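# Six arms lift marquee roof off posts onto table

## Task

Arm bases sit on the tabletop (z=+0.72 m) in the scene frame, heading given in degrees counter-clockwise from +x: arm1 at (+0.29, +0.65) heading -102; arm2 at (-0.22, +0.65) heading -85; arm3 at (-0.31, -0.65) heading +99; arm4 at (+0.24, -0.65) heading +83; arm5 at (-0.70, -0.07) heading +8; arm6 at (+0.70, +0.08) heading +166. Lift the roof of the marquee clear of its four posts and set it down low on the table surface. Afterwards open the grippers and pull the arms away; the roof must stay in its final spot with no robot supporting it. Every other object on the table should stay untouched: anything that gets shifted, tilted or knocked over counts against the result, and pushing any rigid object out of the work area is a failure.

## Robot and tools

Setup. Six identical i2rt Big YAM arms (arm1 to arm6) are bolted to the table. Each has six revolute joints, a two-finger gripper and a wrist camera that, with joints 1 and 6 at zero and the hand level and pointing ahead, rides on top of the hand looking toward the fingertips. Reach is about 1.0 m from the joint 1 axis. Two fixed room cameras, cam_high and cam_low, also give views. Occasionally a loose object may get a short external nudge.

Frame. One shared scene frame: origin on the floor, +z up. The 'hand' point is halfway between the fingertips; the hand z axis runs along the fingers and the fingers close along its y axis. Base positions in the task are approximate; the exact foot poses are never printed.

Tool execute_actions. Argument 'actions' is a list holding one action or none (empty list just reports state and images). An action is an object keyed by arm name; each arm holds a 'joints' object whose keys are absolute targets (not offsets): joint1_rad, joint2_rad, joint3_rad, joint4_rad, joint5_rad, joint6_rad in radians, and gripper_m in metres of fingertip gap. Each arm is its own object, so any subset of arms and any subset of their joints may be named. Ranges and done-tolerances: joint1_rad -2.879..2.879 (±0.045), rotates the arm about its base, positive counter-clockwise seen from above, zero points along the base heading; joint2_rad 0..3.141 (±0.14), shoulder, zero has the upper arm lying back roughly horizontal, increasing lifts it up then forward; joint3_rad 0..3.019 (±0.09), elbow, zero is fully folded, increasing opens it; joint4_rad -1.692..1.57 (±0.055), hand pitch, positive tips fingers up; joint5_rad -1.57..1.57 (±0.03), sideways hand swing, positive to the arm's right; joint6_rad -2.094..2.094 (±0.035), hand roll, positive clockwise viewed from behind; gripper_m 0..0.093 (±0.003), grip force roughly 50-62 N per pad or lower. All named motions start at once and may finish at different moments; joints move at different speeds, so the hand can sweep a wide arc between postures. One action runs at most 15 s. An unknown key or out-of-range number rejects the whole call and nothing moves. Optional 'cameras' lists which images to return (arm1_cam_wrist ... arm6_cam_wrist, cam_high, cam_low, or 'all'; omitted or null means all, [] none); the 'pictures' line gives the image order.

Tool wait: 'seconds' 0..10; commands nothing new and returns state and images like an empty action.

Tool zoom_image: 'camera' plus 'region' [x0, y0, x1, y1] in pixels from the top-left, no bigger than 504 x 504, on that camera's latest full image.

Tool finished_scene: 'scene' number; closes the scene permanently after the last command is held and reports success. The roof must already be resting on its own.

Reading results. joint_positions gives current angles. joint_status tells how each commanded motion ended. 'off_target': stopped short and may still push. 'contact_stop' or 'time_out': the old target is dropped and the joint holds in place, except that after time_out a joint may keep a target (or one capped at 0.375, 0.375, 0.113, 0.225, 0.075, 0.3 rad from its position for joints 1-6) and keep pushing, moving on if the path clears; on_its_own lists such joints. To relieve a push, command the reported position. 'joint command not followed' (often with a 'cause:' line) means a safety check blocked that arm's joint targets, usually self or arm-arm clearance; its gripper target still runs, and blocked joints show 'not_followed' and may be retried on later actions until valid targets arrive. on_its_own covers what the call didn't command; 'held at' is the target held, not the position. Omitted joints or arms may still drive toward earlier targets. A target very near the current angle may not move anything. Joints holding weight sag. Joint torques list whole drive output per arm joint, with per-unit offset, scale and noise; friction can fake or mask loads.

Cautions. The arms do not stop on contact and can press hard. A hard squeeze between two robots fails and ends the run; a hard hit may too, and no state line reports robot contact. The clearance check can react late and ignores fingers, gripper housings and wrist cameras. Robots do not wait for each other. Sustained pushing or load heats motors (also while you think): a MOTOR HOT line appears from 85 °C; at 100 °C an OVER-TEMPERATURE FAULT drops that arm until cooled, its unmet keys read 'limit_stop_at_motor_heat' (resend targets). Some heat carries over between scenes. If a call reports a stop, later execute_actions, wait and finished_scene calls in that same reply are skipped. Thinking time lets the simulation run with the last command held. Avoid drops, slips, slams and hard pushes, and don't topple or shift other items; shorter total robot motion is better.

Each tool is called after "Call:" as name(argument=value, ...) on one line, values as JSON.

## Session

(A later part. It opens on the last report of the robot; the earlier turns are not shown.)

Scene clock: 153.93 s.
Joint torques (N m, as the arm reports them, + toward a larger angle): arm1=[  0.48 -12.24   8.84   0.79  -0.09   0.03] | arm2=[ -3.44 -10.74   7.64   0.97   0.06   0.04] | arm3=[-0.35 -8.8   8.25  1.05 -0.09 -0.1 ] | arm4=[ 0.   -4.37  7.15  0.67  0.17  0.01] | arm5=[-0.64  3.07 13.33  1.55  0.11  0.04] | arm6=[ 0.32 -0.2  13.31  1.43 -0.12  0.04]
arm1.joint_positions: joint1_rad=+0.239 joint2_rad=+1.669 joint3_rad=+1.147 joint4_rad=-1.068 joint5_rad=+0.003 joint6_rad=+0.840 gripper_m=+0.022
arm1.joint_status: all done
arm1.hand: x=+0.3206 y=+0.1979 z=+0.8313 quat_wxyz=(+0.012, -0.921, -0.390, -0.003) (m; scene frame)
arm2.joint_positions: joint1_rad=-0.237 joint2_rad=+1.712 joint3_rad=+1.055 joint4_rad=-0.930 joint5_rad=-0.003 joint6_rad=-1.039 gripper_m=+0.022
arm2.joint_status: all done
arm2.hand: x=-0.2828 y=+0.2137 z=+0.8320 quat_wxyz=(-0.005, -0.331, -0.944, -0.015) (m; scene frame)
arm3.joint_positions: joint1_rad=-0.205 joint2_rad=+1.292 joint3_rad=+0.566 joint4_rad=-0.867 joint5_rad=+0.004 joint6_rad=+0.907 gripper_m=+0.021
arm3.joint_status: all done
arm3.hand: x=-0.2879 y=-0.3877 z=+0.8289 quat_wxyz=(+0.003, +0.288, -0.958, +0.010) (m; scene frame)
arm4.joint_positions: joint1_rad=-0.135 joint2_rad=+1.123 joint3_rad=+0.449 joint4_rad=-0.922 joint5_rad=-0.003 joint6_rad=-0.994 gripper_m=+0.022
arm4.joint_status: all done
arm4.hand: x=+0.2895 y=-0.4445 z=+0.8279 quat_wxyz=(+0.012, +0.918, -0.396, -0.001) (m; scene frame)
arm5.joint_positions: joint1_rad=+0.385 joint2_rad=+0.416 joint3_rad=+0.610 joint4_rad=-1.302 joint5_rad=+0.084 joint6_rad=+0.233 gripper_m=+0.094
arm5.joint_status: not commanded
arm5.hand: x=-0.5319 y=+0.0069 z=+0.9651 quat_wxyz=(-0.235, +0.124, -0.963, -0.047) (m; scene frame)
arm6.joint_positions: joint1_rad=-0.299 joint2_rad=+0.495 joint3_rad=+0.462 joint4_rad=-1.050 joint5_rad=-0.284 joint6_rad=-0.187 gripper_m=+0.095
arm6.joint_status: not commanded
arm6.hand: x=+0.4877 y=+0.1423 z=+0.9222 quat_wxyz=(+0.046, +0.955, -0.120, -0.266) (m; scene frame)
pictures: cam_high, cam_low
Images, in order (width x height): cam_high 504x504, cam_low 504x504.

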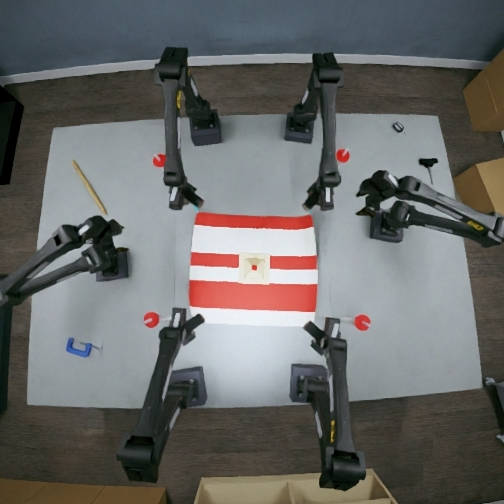

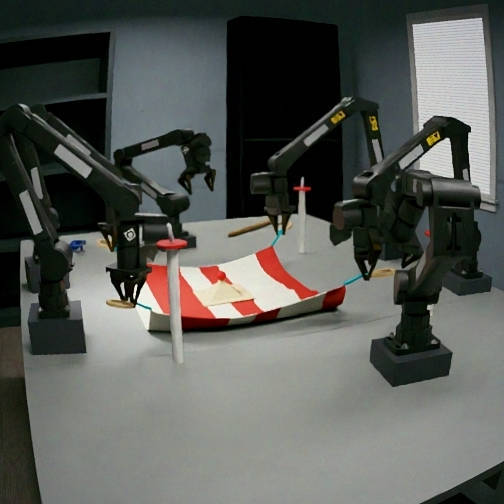

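Call:
execute_actions(actions=[{"arm1":{"joints":{"joint1_rad":0.29,"joint2_rad":1.80,"joint3_rad":1.065,"joint4_rad":-0.79}},"arm2":{"joints":{"joint1_rad":-0.30,"joint2_rad":1.89,"joint3_rad":0.996,"joint4_rad":-0.65}},"arm3":{"joints":{"joint1_rad":-0.16,"joint2_rad":1.60,"joint3_rad":0.48,"joint4_rad":-0.425}},"arm4":{"joints":{"joint1_rad":-0.18,"joint2_rad":1.49,"joint3_rad":0.355,"joint4_rad":-0.40}}}], cameras=["cam_high","cam_low"])

Scene clock: 162.03 s.
Joint torques (N m, as the arm reports them, + toward a larger angle): arm1=[  0.01 -13.68   7.04   0.9   -0.07   0.02] | arm2=[ -2.77 -11.75   5.76   1.07   0.     0.04] | arm3=[ 0.85 -9.97  4.42  1.19 -0.09 -0.09] | arm4=[-1.21 -4.99  4.02  0.63  0.17  0.05] | arm5=[-1.03  3.28 13.17  1.57  0.12  0.03] | arm6=[ 0.35 -0.18 13.34  1.41 -0.12  0.04]
arm1.joint_positions: joint1_rad=+0.286 joint2_rad=+1.817 joint3_rad=+1.057 joint4_rad=-0.804 joint5_rad=+0.002 joint6_rad=+0.840 gripper_m=+0.022
arm1.joint_status: all done
arm1.hand: x=+0.3424 y=+0.1946 z=+0.7392 quat_wxyz=(-0.001, -0.912, -0.411, +0.001) (m; scene frame)
arm2.joint_positions: joint1_rad=-0.297 joint2_rad=+1.900 joint3_rad=+0.993 joint4_rad=-0.661 joint5_rad=-0.002 joint6_rad=-1.039 gripper_m=+0.022
arm2.joint_status: all done
arm2.hand: x=-0.3083 y=+0.2152 z=+0.7352 quat_wxyz=(-0.006, -0.359, -0.933, -0.006) (m; scene frame)
arm3.joint_positions: joint1_rad=-0.171 joint2_rad=+1.602 joint3_rad=+0.485 joint4_rad=-0.443 joint5_rad=+0.004 joint6_rad=+0.907 gripper_m=+0.021
arm3.joint_status: all done
arm3.hand: x=-0.2968 y=-0.3787 z=+0.7327 quat_wxyz=(-0.003, +0.304, -0.953, -0.005) (m; scene frame)
arm4.joint_positions: joint1_rad=-0.169 joint2_rad=+1.486 joint3_rad=+0.350 joint4_rad=-0.418 joint5_rad=-0.003 joint6_rad=-0.994 gripper_m=+0.022
arm4.joint_status: all done
arm4.hand: x=+0.2994 y=-0.4355 z=+0.7321 quat_wxyz=(-0.009, +0.911, -0.411, -0.004) (m; scene frame)
arm5.joint_positions: joint1_rad=+0.385 joint2_rad=+0.416 joint3_rad=+0.610 joint4_rad=-1.302 joint5_rad=+0.084 joint6_rad=+0.233 gripper_m=+0.094
arm5.joint_status: not commanded
arm5.hand: x=-0.5319 y=+0.0069 z=+0.9651 quat_wxyz=(-0.235, +0.124, -0.963, -0.047) (m; scene frame)
arm6.joint_positions: joint1_rad=-0.299 joint2_rad=+0.495 joint3_rad=+0.462 joint4_rad=-1.050 joint5_rad=-0.284 joint6_rad=-0.187 gripper_m=+0.095
arm6.joint_status: not commanded
arm6.hand: x=+0.4877 y=+0.1423 z=+0.9222 quat_wxyz=(+0.046, +0.955, -0.120, -0.266) (m; scene frame)
pictures: cam_high, cam_low
Images, in order (width x height): cam_high 504x504, cam_low 504x504.

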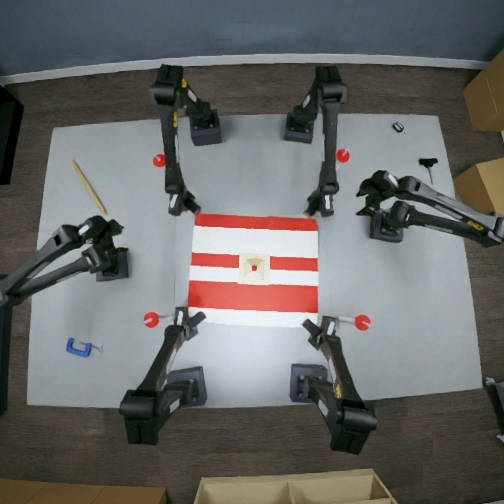

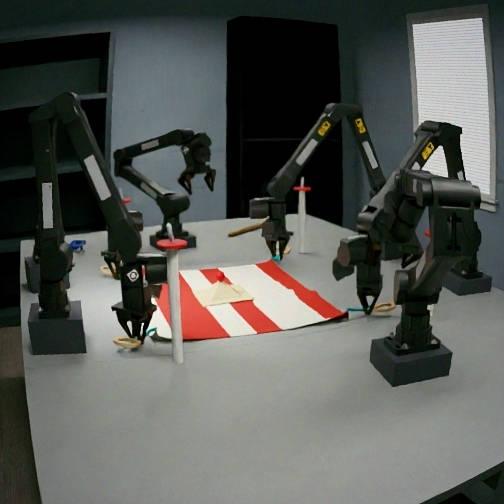

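Call:
execute_actions(actions=[{"arm1":{"joints":{"gripper_m":0.05}},"arm2":{"joints":{"gripper_m":0.05}},"arm3":{"joints":{"gripper_m":0.05}},"arm4":{"joints":{"gripper_m":0.05}}}], cameras=[])

Call:
execute_actions(actions=[{"arm1":{"joints":{"joint2_rad":1.56,"joint3_rad":1.35,"joint4_rad":-1.295}},"arm2":{"joints":{"joint2_rad":1.58,"joint3_rad":1.22,"joint4_rad":-1.16}},"arm3":{"joints":{"joint2_rad":1.12,"joint3_rad":0.76,"joint4_rad":-1.165}},"arm4":{"joints":{"joint2_rad":0.96,"joint3_rad":0.67,"joint4_rad":-1.24}}}], cameras=["cam_high","cam_low"])

Scene clock: 171.13 s.
Joint torques (N m, as the arm reports them, + toward a larger angle): arm1=[ -0.04 -13.33   7.     0.92  -0.08   0.01] | arm2=[ -2.73 -11.76   5.77   1.04   0.     0.04] | arm3=[ 0.77 -9.93  4.4   1.14 -0.08 -0.07] | arm4=[-1.48 -5.15  3.86  0.78  0.17  0.02] | arm5=[-1.03  3.48 13.29  1.52  0.11  0.06] | arm6=[ 0.34 -0.16 13.33  1.41 -0.12  0.04]
arm1.joint_positions: joint1_rad=+0.286 joint2_rad=+1.817 joint3_rad=+1.057 joint4_rad=-0.804 joint5_rad=+0.002 joint6_rad=+0.839 gripper_m=+0.050
arm1.joint_status: all done
arm1.hand: x=+0.3424 y=+0.1946 z=+0.7392 quat_wxyz=(-0.001, -0.911, -0.411, +0.001) (m; scene frame)
arm2.joint_positions: joint1_rad=-0.297 joint2_rad=+1.900 joint3_rad=+0.993 joint4_rad=-0.661 joint5_rad=-0.002 joint6_rad=-1.038 gripper_m=+0.050
arm2.joint_status: all done
arm2.hand: x=-0.3083 y=+0.2152 z=+0.7352 quat_wxyz=(-0.006, -0.359, -0.933, -0.006) (m; scene frame)
arm3.joint_positions: joint1_rad=-0.171 joint2_rad=+1.602 joint3_rad=+0.485 joint4_rad=-0.443 joint5_rad=+0.004 joint6_rad=+0.907 gripper_m=+0.050
arm3.joint_status: all done
arm3.hand: x=-0.2968 y=-0.3787 z=+0.7327 quat_wxyz=(-0.003, +0.304, -0.953, -0.005) (m; scene frame)
arm4.joint_positions: joint1_rad=-0.169 joint2_rad=+1.486 joint3_rad=+0.350 joint4_rad=-0.418 joint5_rad=-0.003 joint6_rad=-0.994 gripper_m=+0.050
arm4.joint_status: all done
arm4.hand: x=+0.2994 y=-0.4355 z=+0.7321 quat_wxyz=(-0.009, +0.911, -0.411, -0.004) (m; scene frame)
arm5.joint_positions: joint1_rad=+0.385 joint2_rad=+0.416 joint3_rad=+0.610 joint4_rad=-1.302 joint5_rad=+0.084 joint6_rad=+0.233 gripper_m=+0.094
arm5.joint_status: not commanded
arm5.hand: x=-0.5319 y=+0.0069 z=+0.9651 quat_wxyz=(-0.235, +0.124, -0.963, -0.047) (m; scene frame)
arm6.joint_positions: joint1_rad=-0.299 joint2_rad=+0.495 joint3_rad=+0.462 joint4_rad=-1.050 joint5_rad=-0.284 joint6_rad=-0.187 gripper_m=+0.095
arm6.joint_status: not commanded
arm6.hand: x=+0.4877 y=+0.1423 z=+0.9222 quat_wxyz=(+0.046, +0.955, -0.120, -0.266) (m; scene frame)
pictures: none
No camera images: the call's "cameras" was empty. Leave "cameras" out to get every camera's image.

Scene clock: 172.57 s.
Joint torques (N m, as the arm reports them, + toward a larger angle): arm1=[  0.3  -11.85   9.68  -0.03  -0.05   0.03] | arm2=[-2.75 -8.63  9.57  0.28  0.    0.05] | arm3=[ 0.66 -5.96 10.77 -0.2  -0.08 -0.07] | arm4=[-1.42 -1.78  8.31 -0.39  0.18  0.04] | arm5=[-1.    3.16 13.21  1.65  0.12  0.04] | arm6=[ 0.37 -0.24 13.33  1.4  -0.12  0.04]
arm1.joint_positions: joint1_rad=+0.286 joint2_rad=+1.566 joint3_rad=+1.338 joint4_rad=-1.283 joint5_rad=+0.002 joint6_rad=+0.839 gripper_m=+0.050
arm1.joint_status: all done
arm1.hand: x=+0.3443 y=+0.1773 z=+0.9446 quat_wxyz=(-0.026, -0.911, -0.411, +0.009) (m; scene frame)
arm2.joint_positions: joint1_rad=-0.297 joint2_rad=+1.566 joint3_rad=+1.208 joint4_rad=-1.150 joint5_rad=-0.002 joint6_rad=-1.038 gripper_m=+0.050
arm2.joint_status: all done
arm2.hand: x=-0.3146 y=+0.1970 z=+0.9449 quat_wxyz=(-0.011, -0.359, -0.933, +0.024) (m; scene frame)
arm3.joint_positions: joint1_rad=-0.171 joint2_rad=+1.110 joint3_rad=+0.746 joint4_rad=-1.149 joint5_rad=+0.004 joint6_rad=+0.906 gripper_m=+0.050
arm3.joint_status: all done
arm3.hand: x=-0.2959 y=-0.3652 z=+0.9333 quat_wxyz=(-0.011, +0.304, -0.952, -0.027) (m; scene frame)
arm4.joint_positions: joint1_rad=-0.169 joint2_rad=+0.951 joint3_rad=+0.664 joint4_rad=-1.223 joint5_rad=-0.003 joint6_rad=-0.993 gripper_m=+0.050
arm4.joint_status: all done
arm4.hand: x=+0.3040 y=-0.4207 z=+0.9356 quat_wxyz=(-0.031, +0.911, -0.412, -0.007) (m; scene frame)
arm5.joint_positions: joint1_rad=+0.385 joint2_rad=+0.416 joint3_rad=+0.610 joint4_rad=-1.302 joint5_rad=+0.084 joint6_rad=+0.233 gripper_m=+0.094
arm5.joint_status: not commanded
arm5.hand: x=-0.5319 y=+0.0069 z=+0.9651 quat_wxyz=(-0.235, +0.124, -0.963, -0.047) (m; scene frame)
arm6.joint_positions: joint1_rad=-0.299 joint2_rad=+0.495 joint3_rad=+0.462 joint4_rad=-1.050 joint5_rad=-0.284 joint6_rad=-0.187 gripper_m=+0.095
arm6.joint_status: not commanded
arm6.hand: x=+0.4877 y=+0.1423 z=+0.9222 quat_wxyz=(+0.046, +0.955, -0.120, -0.266) (m; scene frame)
pictures: cam_high, cam_low
Images, in order (width x height): cam_high 504x504, cam_low 504x504.

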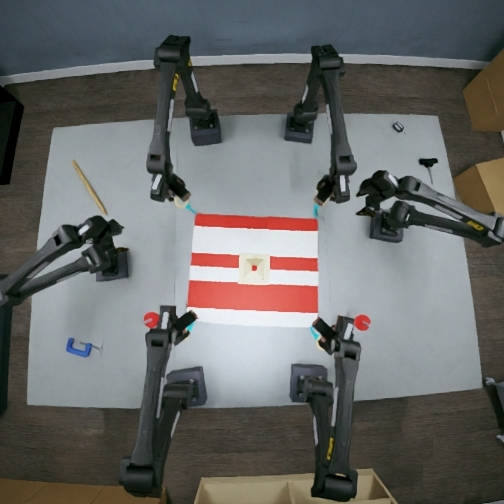

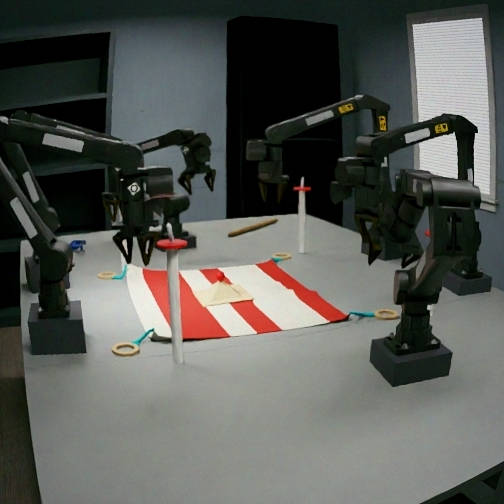

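Call:
finished_scene(scene=2)

The scene is finished: the task was done.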